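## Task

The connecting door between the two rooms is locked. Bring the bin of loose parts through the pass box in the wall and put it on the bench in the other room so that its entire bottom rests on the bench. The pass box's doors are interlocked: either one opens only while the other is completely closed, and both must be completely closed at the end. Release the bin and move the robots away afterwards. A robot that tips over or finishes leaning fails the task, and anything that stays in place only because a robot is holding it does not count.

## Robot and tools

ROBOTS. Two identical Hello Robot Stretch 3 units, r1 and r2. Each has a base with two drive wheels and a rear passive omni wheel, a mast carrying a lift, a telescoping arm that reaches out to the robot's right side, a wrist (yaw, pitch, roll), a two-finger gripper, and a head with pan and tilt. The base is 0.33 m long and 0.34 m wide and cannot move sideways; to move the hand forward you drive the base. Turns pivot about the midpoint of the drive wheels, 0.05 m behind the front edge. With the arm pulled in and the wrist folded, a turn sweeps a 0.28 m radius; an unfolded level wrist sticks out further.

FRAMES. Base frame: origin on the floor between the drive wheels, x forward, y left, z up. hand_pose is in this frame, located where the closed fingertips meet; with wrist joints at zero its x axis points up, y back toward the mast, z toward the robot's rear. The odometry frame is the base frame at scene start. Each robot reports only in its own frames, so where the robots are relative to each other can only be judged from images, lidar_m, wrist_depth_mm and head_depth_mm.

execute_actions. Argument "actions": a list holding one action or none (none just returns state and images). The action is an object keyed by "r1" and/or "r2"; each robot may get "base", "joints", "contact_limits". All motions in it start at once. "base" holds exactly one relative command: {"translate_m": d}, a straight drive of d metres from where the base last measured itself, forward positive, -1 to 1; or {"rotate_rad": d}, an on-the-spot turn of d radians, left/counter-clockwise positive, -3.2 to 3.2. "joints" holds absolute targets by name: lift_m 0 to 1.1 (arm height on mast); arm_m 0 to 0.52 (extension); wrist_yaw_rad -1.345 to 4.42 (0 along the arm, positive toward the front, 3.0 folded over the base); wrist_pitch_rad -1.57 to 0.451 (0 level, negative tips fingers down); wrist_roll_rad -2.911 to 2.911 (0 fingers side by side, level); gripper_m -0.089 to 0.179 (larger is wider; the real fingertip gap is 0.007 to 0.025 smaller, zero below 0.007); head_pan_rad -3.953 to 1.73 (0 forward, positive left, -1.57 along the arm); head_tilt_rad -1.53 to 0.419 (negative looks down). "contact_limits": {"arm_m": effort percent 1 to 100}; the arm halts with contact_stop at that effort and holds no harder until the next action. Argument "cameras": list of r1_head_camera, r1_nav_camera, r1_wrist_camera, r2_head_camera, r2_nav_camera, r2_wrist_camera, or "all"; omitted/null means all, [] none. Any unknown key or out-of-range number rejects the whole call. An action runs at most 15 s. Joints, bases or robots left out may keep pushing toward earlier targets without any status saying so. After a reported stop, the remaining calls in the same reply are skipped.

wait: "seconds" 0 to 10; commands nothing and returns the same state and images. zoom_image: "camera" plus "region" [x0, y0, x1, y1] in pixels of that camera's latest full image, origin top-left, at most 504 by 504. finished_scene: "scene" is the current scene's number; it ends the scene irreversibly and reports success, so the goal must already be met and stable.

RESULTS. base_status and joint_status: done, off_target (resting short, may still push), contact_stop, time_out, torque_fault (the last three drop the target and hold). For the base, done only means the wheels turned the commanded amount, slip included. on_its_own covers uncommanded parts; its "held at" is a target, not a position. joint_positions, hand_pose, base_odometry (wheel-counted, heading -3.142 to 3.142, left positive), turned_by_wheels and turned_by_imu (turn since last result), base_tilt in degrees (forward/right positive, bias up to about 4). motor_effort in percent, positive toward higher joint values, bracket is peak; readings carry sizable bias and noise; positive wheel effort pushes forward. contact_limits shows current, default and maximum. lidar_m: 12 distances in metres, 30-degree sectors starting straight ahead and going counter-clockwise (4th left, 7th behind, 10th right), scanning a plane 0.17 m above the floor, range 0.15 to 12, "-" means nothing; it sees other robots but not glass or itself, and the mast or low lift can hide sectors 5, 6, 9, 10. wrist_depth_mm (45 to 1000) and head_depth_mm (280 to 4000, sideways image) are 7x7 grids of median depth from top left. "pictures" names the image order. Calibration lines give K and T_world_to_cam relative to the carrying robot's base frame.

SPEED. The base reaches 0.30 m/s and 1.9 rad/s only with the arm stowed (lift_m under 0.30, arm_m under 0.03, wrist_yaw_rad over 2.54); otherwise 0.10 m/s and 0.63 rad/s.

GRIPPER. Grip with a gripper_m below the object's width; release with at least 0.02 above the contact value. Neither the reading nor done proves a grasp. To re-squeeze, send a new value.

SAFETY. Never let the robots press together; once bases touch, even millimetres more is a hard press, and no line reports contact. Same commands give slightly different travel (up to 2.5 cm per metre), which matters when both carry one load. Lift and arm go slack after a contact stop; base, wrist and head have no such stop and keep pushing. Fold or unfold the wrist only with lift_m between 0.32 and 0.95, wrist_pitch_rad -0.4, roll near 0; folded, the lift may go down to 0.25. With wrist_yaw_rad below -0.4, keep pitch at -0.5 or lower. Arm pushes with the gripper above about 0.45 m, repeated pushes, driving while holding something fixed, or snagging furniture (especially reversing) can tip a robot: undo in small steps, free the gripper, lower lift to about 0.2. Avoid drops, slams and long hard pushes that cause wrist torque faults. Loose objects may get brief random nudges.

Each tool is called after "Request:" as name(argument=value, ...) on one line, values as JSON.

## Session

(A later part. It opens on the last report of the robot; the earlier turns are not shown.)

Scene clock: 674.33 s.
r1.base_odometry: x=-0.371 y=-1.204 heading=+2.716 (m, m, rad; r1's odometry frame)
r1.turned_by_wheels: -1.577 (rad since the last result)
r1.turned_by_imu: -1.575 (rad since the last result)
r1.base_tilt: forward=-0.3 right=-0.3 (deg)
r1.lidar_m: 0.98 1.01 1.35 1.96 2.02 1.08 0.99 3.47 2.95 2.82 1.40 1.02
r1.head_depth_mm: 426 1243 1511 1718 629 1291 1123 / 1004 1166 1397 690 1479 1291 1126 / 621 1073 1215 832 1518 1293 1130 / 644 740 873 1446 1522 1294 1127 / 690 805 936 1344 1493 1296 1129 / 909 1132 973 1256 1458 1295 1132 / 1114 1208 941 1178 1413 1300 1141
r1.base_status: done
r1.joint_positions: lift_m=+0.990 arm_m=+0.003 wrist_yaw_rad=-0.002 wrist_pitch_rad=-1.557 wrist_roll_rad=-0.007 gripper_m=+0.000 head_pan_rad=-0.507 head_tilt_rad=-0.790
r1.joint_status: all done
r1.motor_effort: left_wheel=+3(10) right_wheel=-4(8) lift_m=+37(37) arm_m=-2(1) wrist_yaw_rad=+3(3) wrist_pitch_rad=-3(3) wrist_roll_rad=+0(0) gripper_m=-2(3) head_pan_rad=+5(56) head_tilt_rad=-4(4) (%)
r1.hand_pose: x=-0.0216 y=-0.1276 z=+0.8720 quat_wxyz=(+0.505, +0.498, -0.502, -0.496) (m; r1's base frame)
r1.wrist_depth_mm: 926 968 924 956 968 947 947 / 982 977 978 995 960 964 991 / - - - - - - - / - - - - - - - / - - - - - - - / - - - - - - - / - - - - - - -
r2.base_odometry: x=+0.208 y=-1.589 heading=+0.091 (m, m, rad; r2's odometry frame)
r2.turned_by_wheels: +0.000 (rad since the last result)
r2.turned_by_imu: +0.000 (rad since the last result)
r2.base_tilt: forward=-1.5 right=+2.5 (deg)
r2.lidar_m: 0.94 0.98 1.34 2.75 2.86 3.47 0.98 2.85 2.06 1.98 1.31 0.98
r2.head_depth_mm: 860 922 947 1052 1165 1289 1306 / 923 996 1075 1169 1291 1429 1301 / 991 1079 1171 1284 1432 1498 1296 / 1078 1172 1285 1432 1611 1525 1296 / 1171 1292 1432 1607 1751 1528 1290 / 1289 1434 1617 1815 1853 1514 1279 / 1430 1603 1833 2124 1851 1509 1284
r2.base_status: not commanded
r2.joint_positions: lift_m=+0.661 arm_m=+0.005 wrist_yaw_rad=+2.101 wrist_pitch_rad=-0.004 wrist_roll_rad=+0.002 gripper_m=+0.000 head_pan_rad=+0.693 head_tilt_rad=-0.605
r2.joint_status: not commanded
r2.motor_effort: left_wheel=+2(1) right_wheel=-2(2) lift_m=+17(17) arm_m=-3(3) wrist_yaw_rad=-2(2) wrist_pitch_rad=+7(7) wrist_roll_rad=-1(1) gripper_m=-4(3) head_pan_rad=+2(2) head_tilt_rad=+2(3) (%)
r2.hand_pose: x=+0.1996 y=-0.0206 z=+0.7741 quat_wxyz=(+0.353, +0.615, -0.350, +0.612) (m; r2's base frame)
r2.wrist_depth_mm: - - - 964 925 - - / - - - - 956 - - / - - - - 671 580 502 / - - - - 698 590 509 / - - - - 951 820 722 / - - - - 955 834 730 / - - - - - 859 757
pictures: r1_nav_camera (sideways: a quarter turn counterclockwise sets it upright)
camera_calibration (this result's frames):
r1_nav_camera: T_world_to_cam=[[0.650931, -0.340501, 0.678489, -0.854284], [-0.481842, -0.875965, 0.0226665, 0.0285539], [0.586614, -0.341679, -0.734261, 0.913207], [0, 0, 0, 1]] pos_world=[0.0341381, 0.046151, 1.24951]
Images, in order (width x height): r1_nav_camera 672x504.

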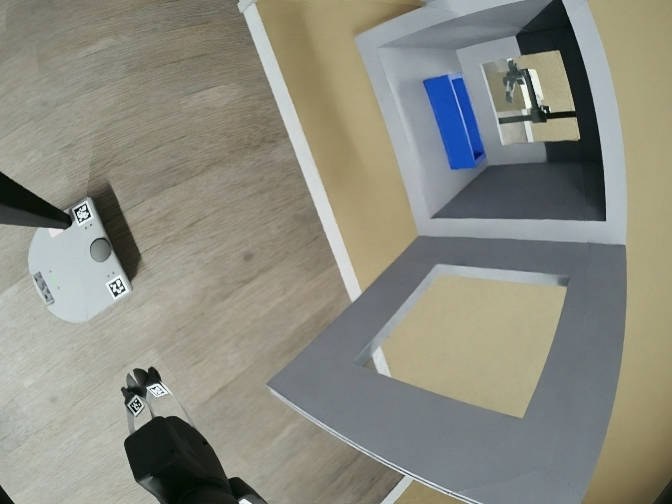

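Request:
execute_actions(actions=[{"r1":{"base":{"translate_m":0.435},"joints":{"wrist_roll_rad":1.57}}}], cameras=[])

Request:
execute_actions(actions=[{"r1":{"base":{"rotate_rad":1.577},"joints":{"gripper_m":0.179,"head_pan_rad":-1.57,"head_tilt_rad":-0.6}}}], cameras=["r1_nav_camera","r1_head_camera"])

Scene clock: 689.00 s.
r1.base_odometry: x=-0.767 y=-1.024 heading=+2.716 (m, m, rad; r1's odometry frame)
r1.turned_by_wheels: +0.000 (rad since the last result)
r1.turned_by_imu: -0.001 (rad since the last result)
r1.base_tilt: forward=-0.3 right=-0.4 (deg)
r1.lidar_m: 0.54 0.56 0.76 1.96 2.03 1.50 1.42 3.91 2.92 2.22 0.78 0.57
r1.head_depth_mm: 329 383 445 508 574 1262 1122 / 363 399 453 539 666 1295 1125 / 424 476 543 631 660 1265 1128 / 514 593 699 742 631 1230 1133 / 652 783 900 705 632 1149 1129 / 742 865 930 699 633 593 1131 / - 2897 910 704 636 565 1103
r1.base_status: done
r1.joint_positions: lift_m=+0.990 arm_m=+0.003 wrist_yaw_rad=-0.001 wrist_pitch_rad=-1.557 wrist_roll_rad=+1.564 gripper_m=+0.000 head_pan_rad=-0.507 head_tilt_rad=-0.790
r1.joint_status: all done
r1.motor_effort: left_wheel=+3(11) right_wheel=-4(5) lift_m=+37(37) arm_m=-1(2) wrist_yaw_rad=+2(3) wrist_pitch_rad=-3(3) wrist_roll_rad=+3(3) gripper_m=-2(1) head_pan_rad=+4(4) head_tilt_rad=-4(4) (%)
r1.hand_pose: x=-0.0215 y=-0.1273 z=+0.8720 quat_wxyz=(+0.002, +0.002, -0.712, -0.703) (m; r1's base frame)
r1.wrist_depth_mm: 286 966 971 950 953 966 973 / 284 994 971 - 989 960 977 / 281 - - - - - - / 279 - - - - - - / 278 - - - - - - / 277 - - - - - - / 273 842 906 935 971 936 923
r2.base_odometry: x=+0.208 y=-1.589 heading=+0.091 (m, m, rad; r2's odometry frame)
r2.turned_by_wheels: +0.000 (rad since the last result)
r2.turned_by_imu: +0.000 (rad since the last result)
r2.base_tilt: forward=-1.7 right=+2.6 (deg)
r2.lidar_m: 0.94 0.98 1.34 2.75 2.86 3.49 0.98 2.84 2.06 1.97 1.31 0.98
r2.head_depth_mm: 860 922 947 1051 1164 1284 1310 / 923 996 1074 1172 1294 1431 1303 / 994 1076 1176 1293 1437 1497 1299 / 1075 1173 1293 1435 1599 1537 1296 / 1172 1294 1438 1615 1768 1534 1291 / 1287 1434 1613 1834 1871 1524 1287 / 1435 1610 1845 2115 1854 1507 1289
r2.base_status: not commanded
r2.joint_positions: lift_m=+0.661 arm_m=+0.005 wrist_yaw_rad=+2.101 wrist_pitch_rad=-0.004 wrist_roll_rad=+0.002 gripper_m=+0.000 head_pan_rad=+0.693 head_tilt_rad=-0.605
r2.joint_status: not commanded
r2.motor_effort: left_wheel=+1(1) right_wheel=-2(2) lift_m=+17(17) arm_m=-2(3) wrist_yaw_rad=-2(2) wrist_pitch_rad=+7(8) wrist_roll_rad=-1(1) gripper_m=-4(4) head_pan_rad=+3(3) head_tilt_rad=+3(3) (%)
r2.hand_pose: x=+0.1996 y=-0.0206 z=+0.7741 quat_wxyz=(+0.353, +0.615, -0.350, +0.612) (m; r2's base frame)
r2.wrist_depth_mm: - - - 979 929 - - / - - - - 975 - - / - - - - 677 581 499 / - - - - 700 581 505 / - - - - 935 823 722 / - - - - 947 849 743 / - - - - - 846 758
pictures: none
No camera images: the call's "cameras" was empty. Leave "cameras" out to get every camera's image.

Scene clock: 692.43 s.
r1.base_odometry: x=-0.767 y=-1.024 heading=-1.991 (m, m, rad; r1's odometry frame)
r1.turned_by_wheels: +1.577 (rad since the last result)
r1.turned_by_imu: +1.574 (rad since the last result)
r1.base_tilt: forward=-0.2 right=-0.3 (deg)
r1.lidar_m: 1.96 2.04 1.49 1.43 3.94 2.92 2.15 0.77 0.56 0.54 0.56 0.77
r1.head_depth_mm: - 804 872 928 - - - / - - 3171 954 - - - / - 3022 2761 955 679 602 - / - - 2820 960 683 601 562 / - 815 917 955 698 604 1062 / - 701 717 735 698 604 1084 / - 510 519 528 539 552 1102
r1.base_status: done
r1.joint_positions: lift_m=+0.990 arm_m=+0.003 wrist_yaw_rad=-0.001 wrist_pitch_rad=-1.557 wrist_roll_rad=+1.564 gripper_m=+0.179 head_pan_rad=-1.563 head_tilt_rad=-0.606
r1.joint_status: all done
r1.motor_effort: left_wheel=-4(10) right_wheel=+3(7) lift_m=+37(37) arm_m=-2(2) wrist_yaw_rad=+2(2) wrist_pitch_rad=-3(3) wrist_roll_rad=+3(3) gripper_m=-1(84) head_pan_rad=-5(57) head_tilt_rad=+1(14) (%)
r1.hand_pose: x=-0.0215 y=-0.1273 z=+0.8720 quat_wxyz=(+0.002, +0.002, -0.712, -0.703) (m; r1's base frame)
r1.wrist_depth_mm: 262 708 948 971 957 981 951 / 270 703 965 - 987 957 945 / 277 719 - - - - - / 283 721 - - - - - / 292 796 - - - - - / - 799 - - - - - / 316 576 - - - - -
r2.base_odometry: x=+0.208 y=-1.589 heading=+0.091 (m, m, rad; r2's odometry frame)
r2.turned_by_wheels: +0.000 (rad since the last result)
r2.turned_by_imu: +0.000 (rad since the last result)
r2.base_tilt: forward=-1.7 right=+2.6 (deg)
r2.lidar_m: 0.95 0.98 1.34 2.75 2.86 3.49 0.98 2.85 2.06 1.98 1.31 0.98
r2.head_depth_mm: 864 920 947 1057 1167 1292 1308 / 920 993 1077 1178 1288 1433 1310 / 993 1080 1172 1292 1434 1501 1300 / 1070 1177 1292 1432 1601 1536 1298 / 1174 1290 1422 1614 1748 1524 1293 / 1292 1431 1601 1842 1855 1520 1284 / 1431 1612 1837 2125 1851 1516 1283
r2.base_status: not commanded
r2.joint_positions: lift_m=+0.661 arm_m=+0.005 wrist_yaw_rad=+2.101 wrist_pitch_rad=-0.004 wrist_roll_rad=+0.002 gripper_m=+0.000 head_pan_rad=+0.693 head_tilt_rad=-0.605
r2.joint_status: not commanded
r2.motor_effort: left_wheel=+1(1) right_wheel=-2(2) lift_m=+17(17) arm_m=-2(2) wrist_yaw_rad=-2(1) wrist_pitch_rad=+8(7) wrist_roll_rad=-1(1) gripper_m=-3(4) head_pan_rad=+3(3) head_tilt_rad=+3(3) (%)
r2.hand_pose: x=+0.1996 y=-0.0206 z=+0.7741 quat_wxyz=(+0.353, +0.615, -0.350, +0.612) (m; r2's base frame)
r2.wrist_depth_mm: - - - 994 951 - - / - - - - 967 - - / - - - - 665 579 501 / - - - - 694 589 505 / - - - - 955 837 724 / - - - - 915 846 741 / - - - - - 863 751
pictures: r1_head_camera (sideways: a quarter turn clockwise sets it upright), r1_nav_camera (sideways: a quarter turn counterclockwise sets it upright)
camera_calibration (this result's frames):
r1_head_camera: T_world_to_cam=[[-0.0436933, 0.540732, -0.840059, 1.11026], [0.997355, 0.0725028, -0.00520568, 0.00378072], [0.0580918, -0.838064, -0.54247, 0.665424], [0, 0, 0, 1]] pos_world=[0.00608466, -0.0429612, 1.29368]
r1_nav_camera: T_world_to_cam=[[0.0231574, -0.597497, 0.801536, -1.01083], [-0.999704, -0.00782206, 0.0230519, 0.0312056], [-0.00750377, -0.801833, -0.597501, 0.738946], [0, 0, 0, 1]] pos_world=[0.0601494, -0.0112112, 1.25102]
Images, in order (width x height): r1_head_camera 896x504, r1_nav_camera 672x504.

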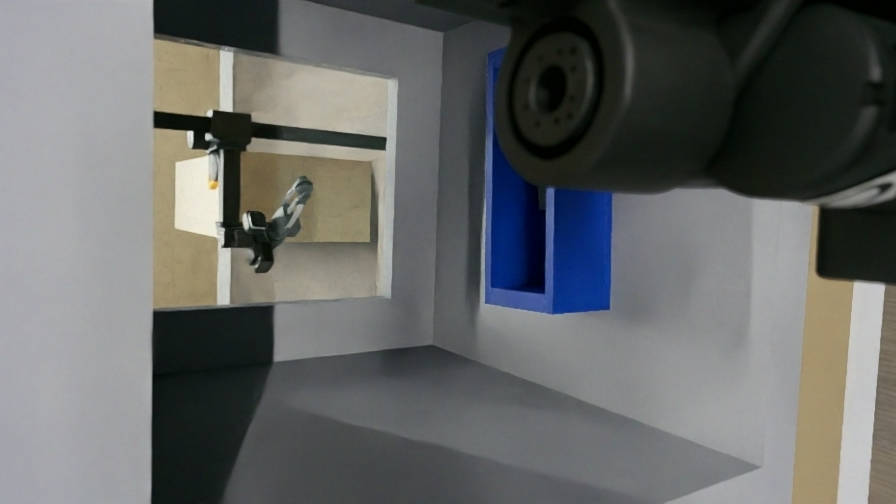

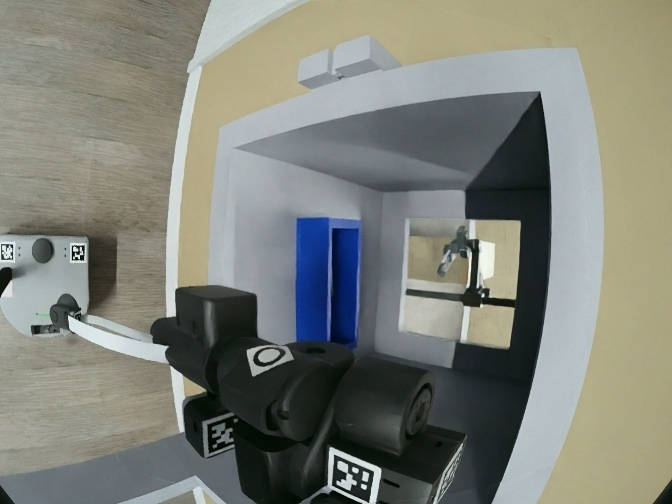

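Request:
execute_actions(actions=[{"r1":{"base":{"translate_m":-0.015},"joints":{"arm_m":0.465,"lift_m":1.0},"contact_limits":{"arm_m":12}}}], cameras=["r1_wrist_camera","r1_head_camera"])

Scene clock: 703.03 s.
r1.base_odometry: x=-0.761 y=-1.011 heading=-1.991 (m, m, rad; r1's odometry frame)
r1.turned_by_wheels: +0.000 (rad since the last result)
r1.turned_by_imu: -0.001 (rad since the last result)
r1.base_tilt: forward=-0.3 right=-0.3 (deg)
r1.lidar_m: 1.98 2.06 1.49 1.43 3.96 2.91 2.15 0.77 0.56 0.54 0.56 0.77
r1.head_depth_mm: - - 867 892 695 601 986 / - - 3170 955 677 601 1004 / - 3182 - 954 675 602 1024 / - - 3002 958 683 602 1042 / - 834 935 965 698 603 1064 / - 748 764 783 722 603 1086 / - 546 555 564 575 574 1099
r1.base_status: done
r1.joint_positions: lift_m=+1.000 arm_m=+0.465 wrist_yaw_rad=-0.001 wrist_pitch_rad=-1.557 wrist_roll_rad=+1.566 gripper_m=+0.179 head_pan_rad=-1.563 head_tilt_rad=-0.606
r1.joint_status: all done
r1.motor_effort: left_wheel=-3(11) right_wheel=+3(3) lift_m=+37(38) arm_m=+2(5) wrist_yaw_rad=+2(2) wrist_pitch_rad=-3(3) wrist_roll_rad=+2(3) gripper_m=+0(1) head_pan_rad=-5(5) head_tilt_rad=+1(2) (%)
r1.contact_limits: arm_m 12 (drawing in: default 16, maximum 26; extending or still: default 22, maximum 36)
r1.hand_pose: x=-0.0215 y=-0.5888 z=+0.8819 quat_wxyz=(+0.002, +0.001, -0.712, -0.703) (m; r1's base frame)
r1.wrist_depth_mm: 271 268 227 230 210 269 266 / 277 274 266 264 266 276 278 / 285 284 282 274 273 287 286 / 294 294 288 277 283 293 - / 301 301 299 291 292 300 - / - 315 311 301 303 315 - / 322 323 320 284 287 324 -
r2.base_odometry: x=+0.208 y=-1.589 heading=+0.091 (m, m, rad; r2's odometry frame)
r2.turned_by_wheels: +0.000 (rad since the last result)
r2.turned_by_imu: +0.000 (rad since the last result)
r2.base_tilt: forward=-1.7 right=+2.5 (deg)
r2.lidar_m: 0.94 0.98 1.34 2.74 2.85 3.49 0.98 2.85 2.06 1.98 1.31 0.98
r2.head_depth_mm: 860 924 947 1052 1165 1285 1305 / 923 992 1075 1172 1291 1421 1305 / 992 1076 1169 1289 1424 1502 1301 / 1075 1173 1289 1431 1611 1528 1296 / 1169 1292 1436 1612 1762 1528 1291 / 1287 1432 1610 1829 1873 1515 1286 / 1429 1617 1841 2111 1841 1513 1284
r2.base_status: not commanded
r2.joint_positions: lift_m=+0.661 arm_m=+0.005 wrist_yaw_rad=+2.101 wrist_pitch_rad=-0.004 wrist_roll_rad=+0.002 gripper_m=+0.000 head_pan_rad=+0.693 head_tilt_rad=-0.605
r2.joint_status: not commanded
r2.motor_effort: left_wheel=+1(2) right_wheel=-2(2) lift_m=+17(18) arm_m=-3(3) wrist_yaw_rad=-2(2) wrist_pitch_rad=+8(8) wrist_roll_rad=-1(0) gripper_m=-4(3) head_pan_rad=+3(3) head_tilt_rad=+3(2) (%)
r2.hand_pose: x=+0.1996 y=-0.0206 z=+0.7741 quat_wxyz=(+0.353, +0.615, -0.350, +0.612) (m; r2's base frame)
r2.wrist_depth_mm: - - - 967 953 - - / - - - - 957 - - / - - - - 669 575 510 / - - - - 699 593 503 / - - - - 956 832 728 / - - - - 934 847 735 / - - - - - 852 765
pictures: r1_head_camera (sideways: a quarter turn clockwise sets it upright), r1_wrist_camera
camera_calibration (this result's frames):
r1_head_camera: T_world_to_cam=[[-0.04365, 0.540628, -0.840129, 1.11035], [0.99736, 0.0724238, -0.00521399, 0.00379151], [0.0580265, -0.838139, -0.542362, 0.665284], [0, 0, 0, 1]] pos_world=[0.00608129, -0.0429622, 1.29368]
r1_wrist_camera: T_world_to_cam=[[-0.0511218, 0.998616, 0.0123754, 0.565059], [0.97973, 0.0477441, 0.194548, -0.0926895], [0.193688, 0.0220702, -0.980815, 1.04993], [0, 0, 0, 1]] pos_world=[-0.0836607, -0.583023, 1.04083]
Images, in order (width x height): r1_head_camera 896x504, r1_wrist_camera 644x364.

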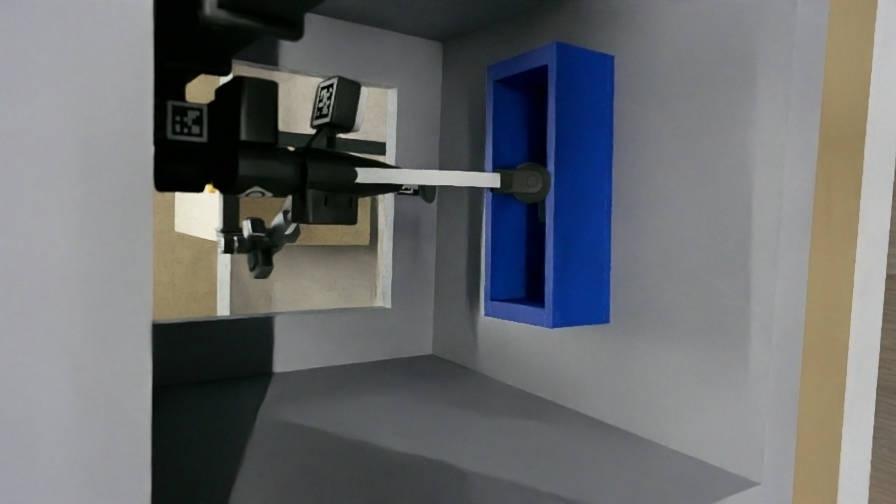

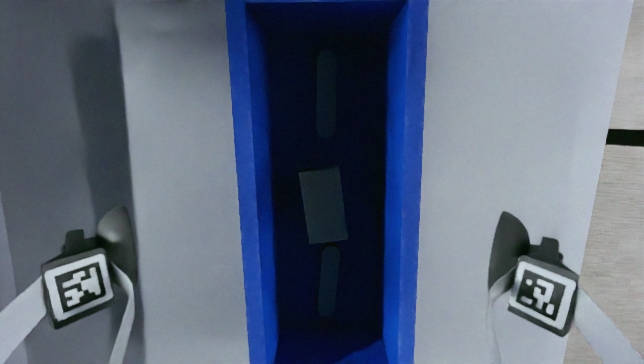

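Request:
execute_actions(actions=[{"r1":{"joints":{"arm_m":0.455,"lift_m":0.927}}}], cameras=["r1_wrist_camera"])

Scene clock: 710.03 s.
r1.base_odometry: x=-0.761 y=-1.011 heading=-1.991 (m, m, rad; r1's odometry frame)
r1.turned_by_wheels: +0.000 (rad since the last result)
r1.turned_by_imu: +0.000 (rad since the last result)
r1.base_tilt: forward=-0.3 right=-0.3 (deg)
r1.lidar_m: 1.98 2.05 1.50 1.42 3.96 2.90 2.16 0.77 0.56 0.54 0.56 0.77
r1.head_depth_mm: - 788 - 928 696 601 986 / - - 2820 929 677 602 1004 / - 3183 - 930 682 602 1025 / - - 2816 962 684 602 1045 / - 835 934 968 696 604 1065 / - 748 763 788 719 604 1086 / - 546 555 564 576 573 1099
r1.base_status: not commanded
r1.joint_positions: lift_m=+0.927 arm_m=+0.455 wrist_yaw_rad=-0.001 wrist_pitch_rad=-1.557 wrist_roll_rad=+1.566 gripper_m=+0.179 head_pan_rad=-1.563 head_tilt_rad=-0.606
r1.joint_status: all done
r1.motor_effort: left_wheel=-4(3) right_wheel=+3(3) lift_m=+26(33) arm_m=-1(1) wrist_yaw_rad=+2(2) wrist_pitch_rad=-3(3) wrist_roll_rad=+2(2) gripper_m=+0(0) head_pan_rad=-5(5) head_tilt_rad=+2(2) (%)
r1.hand_pose: x=-0.0215 y=-0.5793 z=+0.8094 quat_wxyz=(+0.002, +0.001, -0.712, -0.703) (m; r1's base frame)
r1.wrist_depth_mm: 200 199 186 190 141 200 202 / 208 206 184 195 142 206 206 / 213 211 182 204 143 215 213 / 219 219 181 208 145 219 218 / 224 226 178 184 172 224 227 / - 234 177 222 174 236 234 / 242 243 176 228 176 242 243
r2.base_odometry: x=+0.208 y=-1.589 heading=+0.091 (m, m, rad; r2's odometry frame)
r2.turned_by_wheels: +0.000 (rad since the last result)
r2.turned_by_imu: +0.000 (rad since the last result)
r2.base_tilt: forward=-1.7 right=+2.4 (deg)
r2.lidar_m: 0.94 0.98 1.34 2.75 2.86 3.45 0.98 2.85 2.06 1.98 1.31 0.98
r2.head_depth_mm: 860 923 952 1051 1166 1298 1306 / 922 995 1072 1173 1291 1433 1303 / 992 1074 1173 1292 1434 1498 1295 / 1073 1176 1291 1444 1597 1531 1294 / 1173 1291 1430 1608 1753 1518 1289 / 1290 1433 1607 1835 1854 1526 1290 / 1427 1613 1839 2130 1858 1512 1283
r2.base_status: not commanded
r2.joint_positions: lift_m=+0.661 arm_m=+0.005 wrist_yaw_rad=+2.101 wrist_pitch_rad=-0.004 wrist_roll_rad=+0.002 gripper_m=+0.000 head_pan_rad=+0.693 head_tilt_rad=-0.605
r2.joint_status: not commanded
r2.motor_effort: left_wheel=+1(1) right_wheel=-2(2) lift_m=+17(18) arm_m=-2(3) wrist_yaw_rad=-2(2) wrist_pitch_rad=+7(7) wrist_roll_rad=-1(1) gripper_m=-4(4) head_pan_rad=+2(3) head_tilt_rad=+3(2) (%)
r2.hand_pose: x=+0.1996 y=-0.0206 z=+0.7741 quat_wxyz=(+0.353, +0.615, -0.350, +0.612) (m; r2's base frame)
r2.wrist_depth_mm: - - - 982 946 871 - / - - - - 960 - - / - - - - 677 579 502 / - - - - 698 582 506 / - - - - 948 830 716 / - - - - 932 841 734 / - - - - - 851 748
pictures: r1_wrist_camera
camera_calibration (this result's frames):
r1_wrist_camera: T_world_to_cam=[[-0.0511214, 0.998616, 0.0123753, 0.556448], [0.97973, 0.0477437, 0.194548, -0.0790273], [0.193688, 0.02207, -0.980815, 0.978547], [0, 0, 0, 1]] pos_world=[-0.0836607, -0.573501, 0.968262]
Images, in order (width x height): r1_wrist_camera 644x364.

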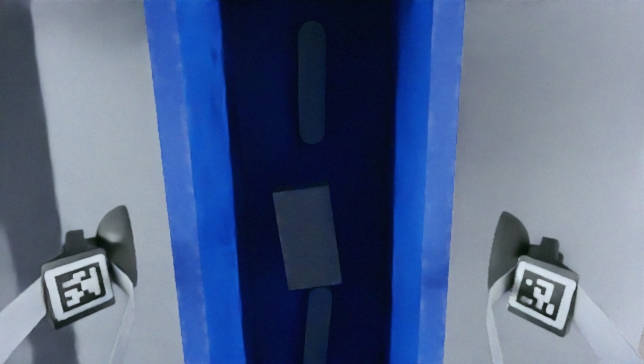

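Request:
execute_actions(actions=[{"r1":{"joints":{"gripper_m":0.065,"head_pan_rad":1.5,"head_tilt_rad":-0.45}}}], cameras=[])

Request:
execute_actions(actions=[{"r1":{"joints":{"lift_m":0.965}}}], cameras=["r1_wrist_camera","r1_head_camera","r1_nav_camera"])

Scene clock: 716.77 s.
r1.base_odometry: x=-0.761 y=-1.011 heading=-1.991 (m, m, rad; r1's odometry frame)
r1.turned_by_wheels: +0.000 (rad since the last result)
r1.turned_by_imu: +0.000 (rad since the last result)
r1.base_tilt: forward=-0.3 right=-0.3 (deg)
r1.lidar_m: 1.98 2.06 1.50 1.43 3.95 2.91 2.15 0.77 0.56 0.54 0.56 0.77
r1.head_depth_mm: 3289 3544 3834 2709 2097 1621 1317 / 3250 3507 2494 1579 1942 1626 1320 / 3256 3507 2238 2547 2112 1617 1327 / 3259 3449 2220 2576 2131 1623 1319 / 3235 3463 3684 1588 1937 1618 1321 / 3234 3524 3780 3046 2109 1657 1348 / 3241 3485 3816 3072 2163 - -
r1.base_status: not commanded
r1.joint_positions: lift_m=+0.927 arm_m=+0.455 wrist_yaw_rad=-0.001 wrist_pitch_rad=-1.557 wrist_roll_rad=+1.566 gripper_m=+0.068 head_pan_rad=+1.493 head_tilt_rad=-0.458
r1.joint_status: all done
r1.motor_effort: left_wheel=-3(3) right_wheel=+2(3) lift_m=+30(30) arm_m=-2(2) wrist_yaw_rad=+2(1) wrist_pitch_rad=-3(3) wrist_roll_rad=+2(2) gripper_m=-1(97) head_pan_rad=+5(55) head_tilt_rad=+2(12) (%)
r1.hand_pose: x=-0.0215 y=-0.5795 z=+0.8092 quat_wxyz=(+0.002, +0.001, -0.712, -0.702) (m; r1's base frame)
r1.wrist_depth_mm: 200 198 180 186 146 200 200 / 205 204 179 192 147 206 206 / 212 211 179 200 148 211 213 / 218 217 176 205 148 219 219 / 225 224 175 181 150 224 226 / 233 - 174 219 176 231 232 / 240 240 174 227 179 242 241
r2.base_odometry: x=+0.208 y=-1.589 heading=+0.091 (m, m, rad; r2's odometry frame)
r2.turned_by_wheels: +0.000 (rad since the last result)
r2.turned_by_imu: +0.000 (rad since the last result)
r2.base_tilt: forward=-1.7 right=+2.5 (deg)
r2.lidar_m: 0.94 0.98 1.34 2.75 2.85 3.49 0.98 2.84 2.06 1.97 1.31 0.98
r2.head_depth_mm: 861 923 949 1051 1164 1291 1308 / 923 995 1076 1171 1291 1425 1306 / 993 1076 1172 1287 1432 1501 1300 / 1074 1174 1294 1431 1601 1531 1296 / 1170 1295 1433 1613 1746 1532 1289 / 1291 1433 1610 1850 1858 1521 1284 / 1434 1604 1831 2128 1854 1514 1281
r2.base_status: not commanded
r2.joint_positions: lift_m=+0.661 arm_m=+0.005 wrist_yaw_rad=+2.101 wrist_pitch_rad=-0.004 wrist_roll_rad=+0.002 gripper_m=+0.000 head_pan_rad=+0.693 head_tilt_rad=-0.605
r2.joint_status: not commanded
r2.motor_effort: left_wheel=+1(1) right_wheel=-2(2) lift_m=+17(17) arm_m=-2(2) wrist_yaw_rad=-1(2) wrist_pitch_rad=+7(7) wrist_roll_rad=-1(1) gripper_m=-3(3) head_pan_rad=+3(3) head_tilt_rad=+3(3) (%)
r2.hand_pose: x=+0.1996 y=-0.0206 z=+0.7741 quat_wxyz=(+0.353, +0.615, -0.350, +0.612) (m; r2's base frame)
r2.wrist_depth_mm: - - - 955 948 859 - / - - - - 967 - - / - - - - 664 575 503 / - - - - 701 584 510 / - - - - 941 812 708 / - - - - 940 839 737 / - - - - - 856 760
pictures: none
No camera images: the call's "cameras" was empty. Leave "cameras" out to get every camera's image.

Scene clock: 717.93 s.
r1.base_odometry: x=-0.761 y=-1.011 heading=-1.991 (m, m, rad; r1's odometry frame)
r1.turned_by_wheels: +0.000 (rad since the last result)
r1.turned_by_imu: +0.000 (rad since the last result)
r1.base_tilt: forward=-0.3 right=-0.3 (deg)
r1.lidar_m: 1.98 2.05 1.49 1.43 3.94 2.91 2.15 0.77 0.56 0.54 0.56 0.77
r1.head_depth_mm: 3276 3489 3901 2689 2122 1623 1323 / 3247 3519 2517 1574 1951 1628 1319 / 3273 3496 2234 2565 2136 1631 1323 / 3248 3506 2212 2553 2106 1624 1320 / 3268 3494 3704 1599 1950 1630 1317 / 3247 3526 3832 3021 2129 1644 1302 / 3251 3480 3821 3118 - - -
r1.base_status: not commanded
r1.joint_positions: lift_m=+0.965 arm_m=+0.455 wrist_yaw_rad=-0.001 wrist_pitch_rad=-1.557 wrist_roll_rad=+1.566 gripper_m=+0.069 head_pan_rad=+1.493 head_tilt_rad=-0.458
r1.joint_status: all done
r1.motor_effort: left_wheel=-3(4) right_wheel=+3(2) lift_m=+42(43) arm_m=-1(1) wrist_yaw_rad=+1(2) wrist_pitch_rad=-3(3) wrist_roll_rad=+2(2) gripper_m=-20(20) head_pan_rad=+4(4) head_tilt_rad=+2(2) (%)
r1.hand_pose: x=-0.0215 y=-0.5795 z=+0.8468 quat_wxyz=(+0.002, +0.001, -0.712, -0.702) (m; r1's base frame)
r1.wrist_depth_mm: 236 231 180 186 146 235 235 / 242 240 178 190 147 241 242 / 249 248 176 199 148 250 248 / 256 257 176 205 149 256 254 / 264 264 175 182 149 265 268 / 274 - 174 219 176 272 280 / 284 284 174 226 178 283 -
r2.base_odometry: x=+0.208 y=-1.589 heading=+0.091 (m, m, rad; r2's odometry frame)
r2.turned_by_wheels: +0.000 (rad since the last result)
r2.turned_by_imu: +0.000 (rad since the last result)
r2.base_tilt: forward=-1.7 right=+2.5 (deg)
r2.lidar_m: 0.94 0.98 1.34 2.75 2.86 3.49 0.98 2.84 2.06 1.98 1.31 0.98
r2.head_depth_mm: 858 923 950 1050 1164 1285 1311 / 921 993 1074 1174 1289 1423 1301 / 995 1078 1174 1294 1436 1502 1303 / 1075 1171 1296 1439 1611 1530 1296 / 1172 1288 1431 1615 1745 1533 1293 / 1288 1431 1615 1828 1851 1519 1290 / 1433 1615 1834 2125 1852 1512 1280
r2.base_status: not commanded
r2.joint_positions: lift_m=+0.661 arm_m=+0.005 wrist_yaw_rad=+2.101 wrist_pitch_rad=-0.004 wrist_roll_rad=+0.002 gripper_m=+0.000 head_pan_rad=+0.693 head_tilt_rad=-0.605
r2.joint_status: not commanded
r2.motor_effort: left_wheel=+1(1) right_wheel=-2(2) lift_m=+17(17) arm_m=-3(3) wrist_yaw_rad=-2(1) wrist_pitch_rad=+7(7) wrist_roll_rad=-1(1) gripper_m=-4(3) head_pan_rad=+2(3) head_tilt_rad=+3(3) (%)
r2.hand_pose: x=+0.1996 y=-0.0206 z=+0.7741 quat_wxyz=(+0.353, +0.615, -0.350, +0.612) (m; r2's base frame)
r2.wrist_depth_mm: - - - 980 949 843 - / - - - - 951 - - / - - - - 663 575 501 / - - - - 689 587 511 / - - - - 949 818 719 / - - - - 936 839 725 / - - - - - 867 745
pictures: r1_head_camera (sideways: a quarter turn clockwise sets it upright), r1_nav_camera (sideways: a quarter turn counterclockwise sets it upright), r1_wrist_camera
camera_calibration (this result's frames):
r1_head_camera: T_world_to_cam=[[0.00729482, -0.412923, -0.910737, 1.20214], [-0.999783, 0.0147532, -0.0146971, 0.028322], [0.019505, 0.910647, -0.412725, 0.496838], [0, 0, 0, 1]] pos_world=[0.00985561, 0.0435267, 1.3003]
r1_nav_camera: T_world_to_cam=[[0.0184274, 0.47277, 0.880993, -1.1144], [0.996428, -0.0813172, 0.0227955, 0.0193586], [0.0824169, 0.877426, -0.472579, 0.575865], [0, 0, 0, 1]] pos_world=[-0.0462148, 0.0231513, 1.25348]
r1_wrist_camera: T_world_to_cam=[[-0.0511218, 0.998623, 0.0117594, 0.556668], [0.97973, 0.0478641, 0.194518, -0.0861951], [0.193687, 0.0214652, -0.980828, 1.01487], [0, 0, 0, 1]] pos_world=[-0.0836608, -0.57356, 1.00563]
Images, in order (width x height): r1_head_camera 896x504, r1_nav_camera 672x504, r1_wrist_camera 644x364.

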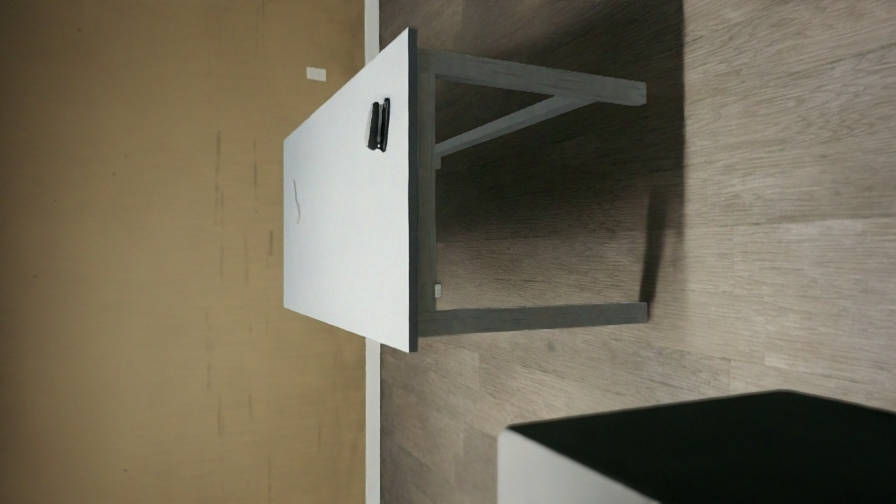

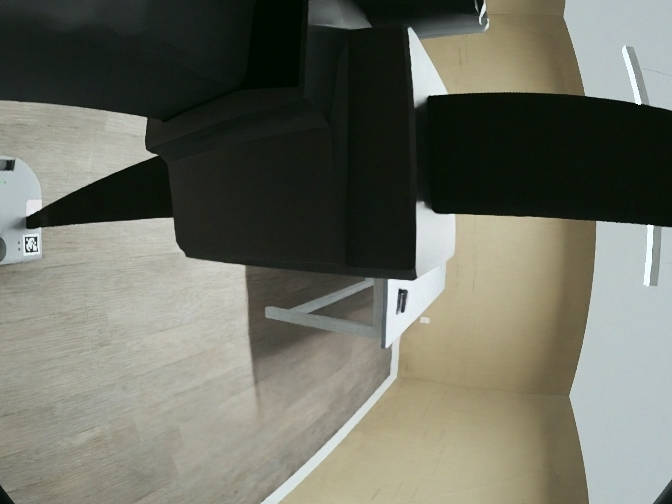

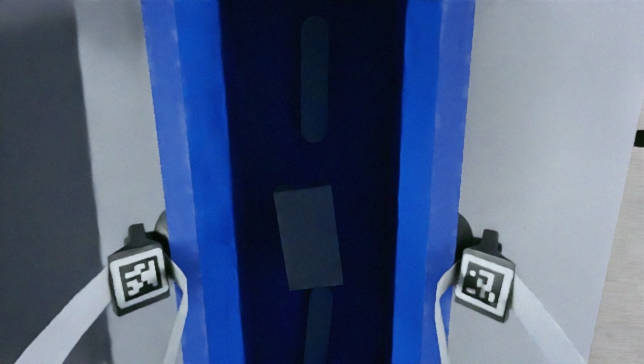

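Request:
execute_actions(actions=[{"r1":{"joints":{"arm_m":0.01,"lift_m":0.975,"head_pan_rad":0,"head_tilt_rad":-0.6}}}], cameras=[])

Request:
execute_actions(actions=[{"r1":{"base":{"rotate_rad":1.55}}}], cameras=[])

Request:
execute_actions(actions=[{"r1":{"base":{"translate_m":0.92},"joints":{"lift_m":1.0,"head_tilt_rad":-0.9}}}], cameras=["r1_wrist_camera","r1_head_camera","r1_nav_camera"])

Scene clock: 734.33 s.
r1.base_odometry: x=-0.761 y=-1.011 heading=-1.991 (m, m, rad; r1's odometry frame)
r1.turned_by_wheels: +0.000 (rad since the last result)
r1.turned_by_imu: +0.000 (rad since the last result)
r1.base_tilt: forward=-0.2 right=-0.4 (deg)
r1.lidar_m: 1.98 2.05 1.50 1.42 3.95 2.91 2.15 0.77 0.56 0.54 0.56 0.77
r1.head_depth_mm: 1625 1764 1934 1837 1679 1443 1220 / 1626 1806 2012 2204 1786 1453 1219 / 1638 1821 2036 2217 1799 1453 1214 / 1649 1833 2051 2240 1797 1452 1219 / 1665 1858 2080 2271 1809 1449 1219 / 1689 1866 2096 2264 1797 1455 1221 / 1685 1876 2113 2285 1815 1450 1223
r1.base_status: not commanded
r1.joint_positions: lift_m=+0.975 arm_m=+0.010 wrist_yaw_rad=+0.000 wrist_pitch_rad=-1.557 wrist_roll_rad=+1.566 gripper_m=+0.069 head_pan_rad=+0.007 head_tilt_rad=-0.592
r1.joint_status: all done
r1.motor_effort: left_wheel=-3(3) right_wheel=+2(3) lift_m=+42(43) arm_m=-2(4) wrist_yaw_rad=+0(2) wrist_pitch_rad=-3(3) wrist_roll_rad=+2(2) gripper_m=-21(20) head_pan_rad=-5(55) head_tilt_rad=-3(14) (%)
r1.hand_pose: x=-0.0215 y=-0.1345 z=+0.8568 quat_wxyz=(+0.002, +0.002, -0.712, -0.702) (m; r1's base frame)
r1.wrist_depth_mm: 249 281 179 186 147 946 938 / 258 283 178 191 147 968 - / 263 304 177 201 148 973 - / 269 305 175 205 149 - - / 278 298 176 181 150 - - / 287 - 174 218 177 - - / 299 354 173 227 179 - -
r2.base_odometry: x=+0.208 y=-1.589 heading=+0.091 (m, m, rad; r2's odometry frame)
r2.turned_by_wheels: +0.000 (rad since the last result)
r2.turned_by_imu: +0.000 (rad since the last result)
r2.base_tilt: forward=-1.6 right=+2.5 (deg)
r2.lidar_m: 0.94 0.98 1.34 2.75 2.86 3.47 0.98 2.85 2.06 1.98 1.31 0.98
r2.head_depth_mm: 863 924 946 1051 1164 1284 1308 / 923 994 1081 1172 1293 1423 1305 / 994 1073 1172 1296 1436 1505 1296 / 1075 1170 1289 1436 1600 1533 1298 / 1171 1295 1432 1612 1748 1526 1288 / 1281 1438 1606 1837 1855 1529 1288 / 1434 1601 1838 2126 1861 1515 1285
r2.base_status: not commanded
r2.joint_positions: lift_m=+0.661 arm_m=+0.005 wrist_yaw_rad=+2.101 wrist_pitch_rad=-0.004 wrist_roll_rad=+0.002 gripper_m=+0.000 head_pan_rad=+0.693 head_tilt_rad=-0.605
r2.joint_status: not commanded
r2.motor_effort: left_wheel=+1(2) right_wheel=-2(2) lift_m=+17(17) arm_m=-2(3) wrist_yaw_rad=-2(2) wrist_pitch_rad=+8(8) wrist_roll_rad=-1(1) gripper_m=-4(4) head_pan_rad=+2(3) head_tilt_rad=+3(2) (%)
r2.hand_pose: x=+0.1996 y=-0.0206 z=+0.7741 quat_wxyz=(+0.353, +0.615, -0.350, +0.612) (m; r2's base frame)
r2.wrist_depth_mm: - - - 963 939 - - / - - - - 958 - - / - - - - 668 572 497 / - - - - 704 592 511 / - - - - 940 836 722 / - - - - 940 840 729 / - - - - - 853 761
pictures: none
No camera images: the call's "cameras" was empty. Leave "cameras" out to get every camera's image.

Scene clock: 737.77 s.
r1.base_odometry: x=-0.761 y=-1.011 heading=-0.441 (m, m, rad; r1's odometry frame)
r1.turned_by_wheels: +1.550 (rad since the last result)
r1.turned_by_imu: +1.547 (rad since the last result)
r1.base_tilt: forward=-0.3 right=-0.3 (deg)
r1.lidar_m: 1.43 3.92 2.92 2.29 0.79 0.57 0.54 0.56 0.76 1.97 2.04 1.49
r1.head_depth_mm: 3174 3469 1512 1944 1799 1447 1215 / 3185 2621 1644 2273 1802 1455 1218 / 3191 2632 1640 2379 1808 1458 1218 / 3233 3422 1649 2179 1793 1447 1218 / 3210 3587 3285 2376 1817 1457 1217 / 3259 3615 3520 2382 1814 1450 1221 / 3269 3640 3531 2364 1810 1456 1225
r1.base_status: done
r1.joint_positions: lift_m=+0.975 arm_m=+0.010 wrist_yaw_rad=+0.000 wrist_pitch_rad=-1.557 wrist_roll_rad=+1.566 gripper_m=+0.069 head_pan_rad=+0.007 head_tilt_rad=-0.592
r1.joint_status: not commanded
r1.motor_effort: left_wheel=-4(10) right_wheel=+3(8) lift_m=+42(42) arm_m=-2(1) wrist_yaw_rad=+0(0) wrist_pitch_rad=-3(3) wrist_roll_rad=+2(2) gripper_m=-20(19) head_pan_rad=-5(5) head_tilt_rad=-3(3) (%)
r1.hand_pose: x=-0.0215 y=-0.1345 z=+0.8568 quat_wxyz=(+0.002, +0.002, -0.712, -0.702) (m; r1's base frame)
r1.wrist_depth_mm: 940 934 178 186 146 921 946 / - 964 178 191 147 955 974 / - 947 177 198 148 988 974 / - - 176 203 149 - - / - - 174 181 150 - - / - - 173 220 177 - - / - - 173 227 178 - -
r2.base_odometry: x=+0.208 y=-1.589 heading=+0.091 (m, m, rad; r2's odometry frame)
r2.turned_by_wheels: +0.000 (rad since the last result)
r2.turned_by_imu: +0.000 (rad since the last result)
r2.base_tilt: forward=-1.7 right=+2.5 (deg)
r2.lidar_m: 0.94 0.98 1.35 2.75 2.86 3.48 0.98 2.84 2.06 1.98 1.31 0.98
r2.head_depth_mm: 858 925 947 1053 1159 1291 1312 / 922 993 1075 1174 1294 1428 1303 / 993 1074 1168 1296 1432 1500 1305 / 1075 1171 1289 1438 1602 1536 1295 / 1173 1294 1428 1599 1752 1531 1293 / 1287 1433 1605 1825 1853 1530 1290 / 1436 1605 1827 2115 1848 1510 1281
r2.base_status: not commanded
r2.joint_positions: lift_m=+0.661 arm_m=+0.005 wrist_yaw_rad=+2.101 wrist_pitch_rad=-0.004 wrist_roll_rad=+0.002 gripper_m=+0.000 head_pan_rad=+0.693 head_tilt_rad=-0.605
r2.joint_status: not commanded
r2.motor_effort: left_wheel=+2(1) right_wheel=-2(2) lift_m=+18(17) arm_m=-2(3) wrist_yaw_rad=-2(2) wrist_pitch_rad=+7(7) wrist_roll_rad=-1(1) gripper_m=-4(4) head_pan_rad=+3(3) head_tilt_rad=+2(3) (%)
r2.hand_pose: x=+0.1996 y=-0.0206 z=+0.7741 quat_wxyz=(+0.353, +0.615, -0.350, +0.612) (m; r2's base frame)
r2.wrist_depth_mm: - - - 971 941 - - / - - - - 961 - - / - - - - 663 578 507 / - - - - 701 589 510 / - - - - 936 832 719 / - - - - 950 832 745 / - - - - - 850 745
pictures: none
No camera images: the call's "cameras" was empty. Leave "cameras" out to get every camera's image.

Scene clock: 747.90 s.
r1.base_odometry: x=+0.071 y=-1.403 heading=-0.441 (m, m, rad; r1's odometry frame)
r1.turned_by_wheels: +0.000 (rad since the last result)
r1.turned_by_imu: -0.002 (rad since the last result)
r1.base_tilt: forward=-0.3 right=-0.3 (deg)
r1.lidar_m: 1.62 0.52 2.95 2.82 2.13 1.53 1.46 1.51 2.01 1.96 2.02 0.67
r1.head_depth_mm: 1362 1023 807 705 1386 1238 365 / 1387 1022 811 706 1418 1241 352 / 1399 1029 817 710 1429 1247 1104 / 1409 1031 820 713 1426 1243 1108 / 2456 1041 823 717 1056 1243 1105 / 2595 2600 1934 736 1429 1250 1110 / 2571 2597 2039 1693 1448 1253 1112
r1.base_status: done
r1.joint_positions: lift_m=+1.000 arm_m=+0.010 wrist_yaw_rad=+0.000 wrist_pitch_rad=-1.557 wrist_roll_rad=+1.566 gripper_m=+0.069 head_pan_rad=+0.007 head_tilt_rad=-0.889
r1.joint_status: all done
r1.motor_effort: left_wheel=-4(6) right_wheel=+2(8) lift_m=+42(42) arm_m=-2(2) wrist_yaw_rad=+0(1) wrist_pitch_rad=-3(3) wrist_roll_rad=+2(2) gripper_m=-20(19) head_pan_rad=-5(4) head_tilt_rad=-4(19) (%)
r1.hand_pose: x=-0.0215 y=-0.1345 z=+0.8817 quat_wxyz=(+0.002, +0.002, -0.712, -0.702) (m; r1's base frame)
r1.wrist_depth_mm: 951 942 180 184 147 984 963 / - - 178 191 147 987 956 / - - 176 200 148 - - / - - 175 204 149 - - / - - 175 181 149 - - / - - 174 219 177 - - / - - 174 230 179 - -
r2.base_odometry: x=+0.208 y=-1.589 heading=+0.091 (m, m, rad; r2's odometry frame)
r2.turned_by_wheels: +0.000 (rad since the last result)
r2.turned_by_imu: +0.000 (rad since the last result)
r2.base_tilt: forward=-1.7 right=+2.5 (deg)
r2.lidar_m: 0.94 0.98 1.34 2.75 2.85 3.48 0.98 2.84 2.06 1.98 1.31 0.98
r2.head_depth_mm: 862 923 945 1054 1164 1291 1306 / 920 993 1075 1170 1293 1427 1303 / 993 1075 1172 1297 1439 1501 1298 / 1074 1176 1292 1436 1607 1532 1299 / 1172 1286 1432 1602 1759 1520 1294 / 1294 1426 1610 1832 1865 1520 1284 / 1423 1600 1838 2105 1852 1515 1282
r2.base_status: not commanded
r2.joint_positions: lift_m=+0.661 arm_m=+0.005 wrist_yaw_rad=+2.101 wrist_pitch_rad=-0.004 wrist_roll_rad=+0.002 gripper_m=+0.000 head_pan_rad=+0.693 head_tilt_rad=-0.605
r2.joint_status: not commanded
r2.motor_effort: left_wheel=+1(1) right_wheel=-2(2) lift_m=+18(17) arm_m=-3(2) wrist_yaw_rad=-2(1) wrist_pitch_rad=+8(8) wrist_roll_rad=-1(1) gripper_m=-4(4) head_pan_rad=+3(2) head_tilt_rad=+3(3) (%)
r2.hand_pose: x=+0.1996 y=-0.0206 z=+0.7741 quat_wxyz=(+0.353, +0.615, -0.350, +0.612) (m; r2's base frame)
r2.wrist_depth_mm: - - - 971 931 - - / - - - - 963 - - / - - - - 667 576 502 / - - - - 703 586 508 / - - - - 958 836 716 / - - - - 935 845 724 / - - - - - 874 755
pictures: r1_head_camera (sideways: a quarter turn clockwise sets it upright), r1_nav_camera (sideways: a quarter turn counterclockwise sets it upright), r1_wrist_camera
camera_calibration (this result's frames):
r1_head_camera: T_world_to_cam=[[-0.753573, -0.0447126, -0.655842, 0.874485], [-0.070527, 0.997425, 0.0130364, -0.0134529], [0.65357, 0.0560784, -0.754786, 0.937963], [0, 0, 0, 1]] pos_world=[0.0450155, -0.0000807473, 1.28166]
r1_nav_camera: T_world_to_cam=[[0.797332, 0.024037, 0.603062, -0.756898], [0.0133877, -0.999665, 0.0221445, 0.0262155], [0.603393, -0.00958285, -0.797387, 0.99519], [0, 0, 0, 1]] pos_world=[0.00265765, 0.053937, 1.24943]
r1_wrist_camera: T_world_to_cam=[[-0.0522088, 0.998567, 0.0117521, 0.111845], [0.979678, 0.0489319, 0.194517, -0.114137], [0.193664, 0.0216688, -0.980829, 1.03967], [0, 0, 0, 1]] pos_world=[-0.0836897, -0.128629, 1.04063]
Images, in order (width x height): r1_head_camera 896x504, r1_nav_camera 672x504, r1_wrist_camera 644x364.

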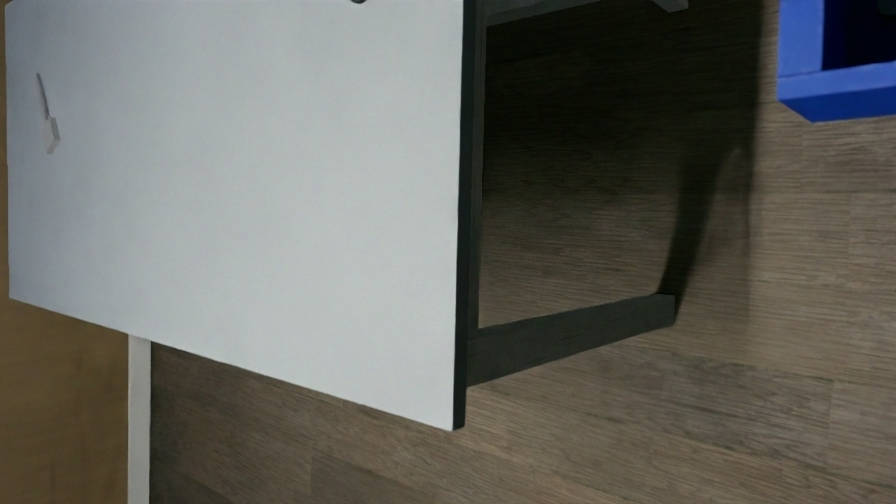

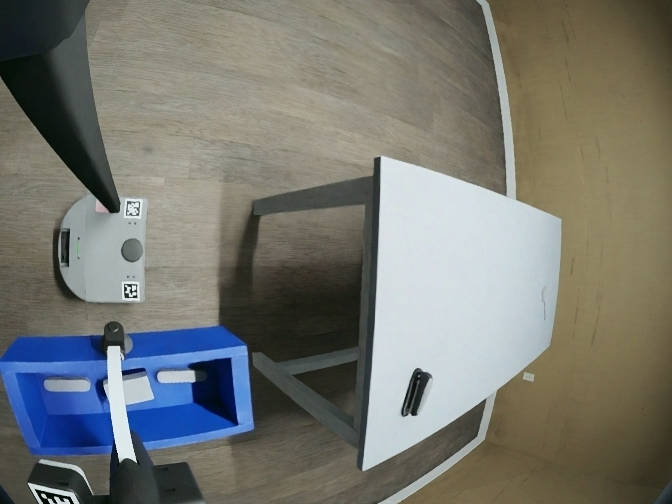

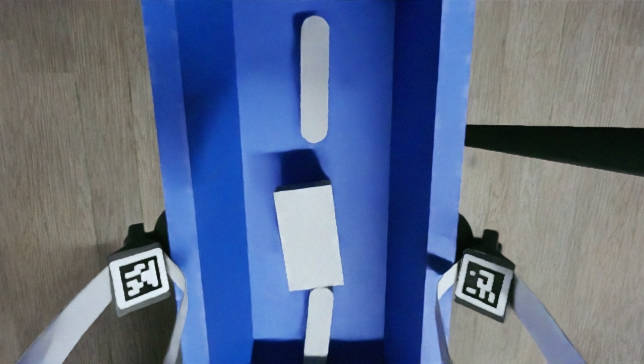

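Request:
execute_actions(actions=[{"r1":{"base":{"rotate_rad":1.605},"joints":{"arm_m":0.2,"head_pan_rad":-1.57,"head_tilt_rad":-0.75}}}], cameras=[])

Request:
execute_actions(actions=[{"r1":{"joints":{"arm_m":0.5,"lift_m":0.975}}}], cameras=["r1_wrist_camera","r1_head_camera"])

Scene clock: 758.80 s.
r1.base_odometry: x=+0.071 y=-1.403 heading=+1.164 (m, m, rad; r1's odometry frame)
r1.turned_by_wheels: +1.605 (rad since the last result)
r1.turned_by_imu: +1.601 (rad since the last result)
r1.base_tilt: forward=-0.3 right=-0.3 (deg)
r1.lidar_m: 2.82 2.04 1.52 1.47 1.53 2.02 1.96 0.69 0.67 0.52 0.52 2.92
r1.head_depth_mm: 2320 - 919 725 498 1230 1138 / 2413 - - 729 507 1228 1139 / 2442 1418 - - 494 1256 1143 / 2490 1428 1007 752 513 1235 1139 / 2482 2803 1052 779 510 1069 1141 / 2516 2866 2508 1852 1450 1289 1145 / 2555 2912 2494 1923 1573 1326 1149
r1.base_status: done
r1.joint_positions: lift_m=+1.000 arm_m=+0.200 wrist_yaw_rad=+0.000 wrist_pitch_rad=-1.556 wrist_roll_rad=+1.566 gripper_m=+0.069 head_pan_rad=-1.563 head_tilt_rad=-0.754
r1.joint_status: all done
r1.motor_effort: left_wheel=-3(10) right_wheel=+2(8) lift_m=+42(42) arm_m=+1(0) wrist_yaw_rad=+0(0) wrist_pitch_rad=-3(3) wrist_roll_rad=+2(2) gripper_m=-20(19) head_pan_rad=-5(56) head_tilt_rad=+1(12) (%)
r1.hand_pose: x=-0.0215 y=-0.3241 z=+0.8817 quat_wxyz=(+0.002, +0.002, -0.712, -0.702) (m; r1's base frame)
r1.wrist_depth_mm: 256 255 178 185 146 979 969 / 267 263 178 190 148 973 986 / 272 272 176 199 148 - - / 280 280 176 205 148 - - / 289 285 174 181 150 - - / 302 - 174 220 177 - - / 312 310 172 228 179 - -
r2.base_odometry: x=+0.208 y=-1.589 heading=+0.091 (m, m, rad; r2's odometry frame)
r2.turned_by_wheels: +0.000 (rad since the last result)
r2.turned_by_imu: +0.000 (rad since the last result)
r2.base_tilt: forward=-1.7 right=+2.5 (deg)
r2.lidar_m: 0.94 0.98 1.34 2.75 2.86 3.49 0.98 2.84 2.06 1.98 1.31 0.98
r2.head_depth_mm: 863 920 945 1053 1166 1291 1312 / 923 995 1079 1175 1292 1422 1302 / 992 1075 1174 1280 1425 1499 1300 / 1075 1172 1288 1429 1611 1527 1298 / 1175 1288 1432 1617 1755 1524 1294 / 1291 1433 1605 1836 1864 1519 1294 / 1428 1613 1839 2120 1855 1518 1289
r2.base_status: not commanded
r2.joint_positions: lift_m=+0.661 arm_m=+0.005 wrist_yaw_rad=+2.101 wrist_pitch_rad=-0.004 wrist_roll_rad=+0.002 gripper_m=+0.000 head_pan_rad=+0.693 head_tilt_rad=-0.605
r2.joint_status: not commanded
r2.motor_effort: left_wheel=+1(1) right_wheel=-2(2) lift_m=+17(17) arm_m=-3(3) wrist_yaw_rad=-2(2) wrist_pitch_rad=+7(7) wrist_roll_rad=-1(1) gripper_m=-3(4) head_pan_rad=+2(3) head_tilt_rad=+3(3) (%)
r2.hand_pose: x=+0.1996 y=-0.0206 z=+0.7741 quat_wxyz=(+0.353, +0.615, -0.350, +0.612) (m; r2's base frame)
r2.wrist_depth_mm: - - - 987 940 - - / - - - - 967 - - / - - - - 669 578 508 / - - - - 699 582 515 / - - - - 930 826 714 / - - - - 943 828 733 / - - - - - 861 745
pictures: none
No camera images: the call's "cameras" was empty. Leave "cameras" out to get every camera's image.

Scene clock: 762.23 s.
r1.base_odometry: x=+0.071 y=-1.403 heading=+1.164 (m, m, rad; r1's odometry frame)
r1.turned_by_wheels: +0.000 (rad since the last result)
r1.turned_by_imu: +0.000 (rad since the last result)
r1.base_tilt: forward=-0.2 right=-0.3 (deg)
r1.lidar_m: 2.83 2.05 1.52 1.47 1.53 2.02 1.96 0.69 0.67 0.52 0.52 2.92
r1.head_depth_mm: 2357 1294 998 748 726 1308 1134 / 2328 1330 1001 699 1438 1313 1135 / 2386 - 884 706 1446 1312 1141 / 2455 1424 1009 708 1446 1325 1139 / 2489 2825 1054 734 783 1178 1144 / 2533 2870 2483 1863 1525 1323 1145 / 2530 2887 2508 1936 1565 1329 1150
r1.base_status: not commanded
r1.joint_positions: lift_m=+0.975 arm_m=+0.500 wrist_yaw_rad=+0.000 wrist_pitch_rad=-1.556 wrist_roll_rad=+1.566 gripper_m=+0.069 head_pan_rad=-1.563 head_tilt_rad=-0.754
r1.joint_status: all done
r1.motor_effort: left_wheel=-4(4) right_wheel=+2(2) lift_m=+30(35) arm_m=+2(2) wrist_yaw_rad=+0(1) wrist_pitch_rad=-3(3) wrist_roll_rad=+2(2) gripper_m=-20(20) head_pan_rad=-4(4) head_tilt_rad=+1(1) (%)
r1.hand_pose: x=-0.0215 y=-0.6241 z=+0.8572 quat_wxyz=(+0.002, +0.002, -0.712, -0.702) (m; r1's base frame)
r1.wrist_depth_mm: 233 230 179 185 146 233 930 / 240 239 178 191 148 238 944 / 247 246 178 199 148 248 - / 256 253 176 206 149 257 - / 261 262 175 180 150 - - / 270 - 174 219 177 - - / 280 283 173 228 179 - -
r2.base_odometry: x=+0.208 y=-1.589 heading=+0.091 (m, m, rad; r2's odometry frame)
r2.turned_by_wheels: +0.000 (rad since the last result)
r2.turned_by_imu: +0.000 (rad since the last result)
r2.base_tilt: forward=-1.6 right=+2.5 (deg)
r2.lidar_m: 0.94 0.98 1.34 2.75 2.86 3.48 0.98 2.84 2.06 1.98 1.31 0.98
r2.head_depth_mm: 858 922 948 1051 1161 1284 1309 / 923 993 1081 1170 1290 1426 1307 / 994 1075 1173 1285 1435 1509 1292 / 1076 1167 1297 1432 1604 1529 1294 / 1172 1290 1432 1599 1765 1535 1287 / 1294 1432 1613 1838 1848 1526 1291 / 1435 1613 1838 2129 1856 1514 1274
r2.base_status: not commanded
r2.joint_positions: lift_m=+0.661 arm_m=+0.005 wrist_yaw_rad=+2.101 wrist_pitch_rad=-0.004 wrist_roll_rad=+0.002 gripper_m=+0.000 head_pan_rad=+0.693 head_tilt_rad=-0.605
r2.joint_status: not commanded
r2.motor_effort: left_wheel=+1(1) right_wheel=-2(2) lift_m=+17(17) arm_m=-2(2) wrist_yaw_rad=-2(2) wrist_pitch_rad=+7(8) wrist_roll_rad=-1(1) gripper_m=-4(4) head_pan_rad=+2(3) head_tilt_rad=+3(3) (%)
r2.hand_pose: x=+0.1996 y=-0.0206 z=+0.7741 quat_wxyz=(+0.353, +0.615, -0.350, +0.612) (m; r2's base frame)
r2.wrist_depth_mm: - - - 960 917 - - / - - - - 961 - - / - - - - 676 575 503 / - - - - 688 585 510 / - - - - 966 822 713 / - - - - 943 847 735 / - - - - - 856 755
pictures: r1_head_camera (sideways: a quarter turn clockwise sets it upright), r1_wrist_camera
camera_calibration (this result's frames):
r1_head_camera: T_world_to_cam=[[-0.0445571, 0.658589, -0.751183, 0.994407], [0.997361, 0.0724712, 0.00437872, -0.00869723], [0.0573229, -0.749005, -0.66008, 0.818428], [0, 0, 0, 1]] pos_world=[0.00606753, -0.0412686, 1.28725]
r1_wrist_camera: T_world_to_cam=[[-0.0518199, 0.99859, 0.0115003, 0.601259], [0.979697, 0.0485994, 0.194507, -0.0856056], [0.193673, 0.0213462, -0.980834, 1.02599], [0, 0, 0, 1]] pos_world=[-0.0836817, -0.618152, 1.01606]
Images, in order (width x height): r1_head_camera 896x504, r1_wrist_camera 644x364.

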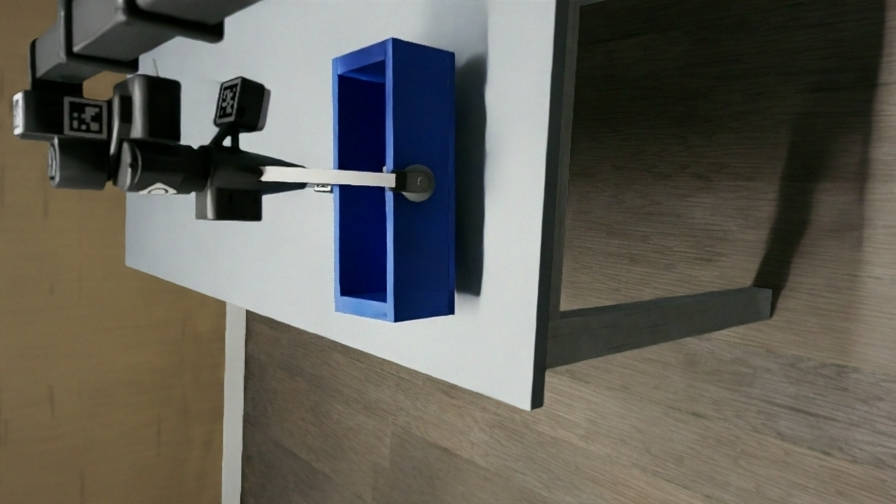

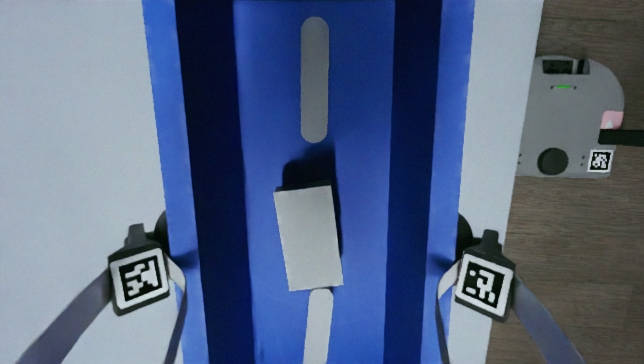

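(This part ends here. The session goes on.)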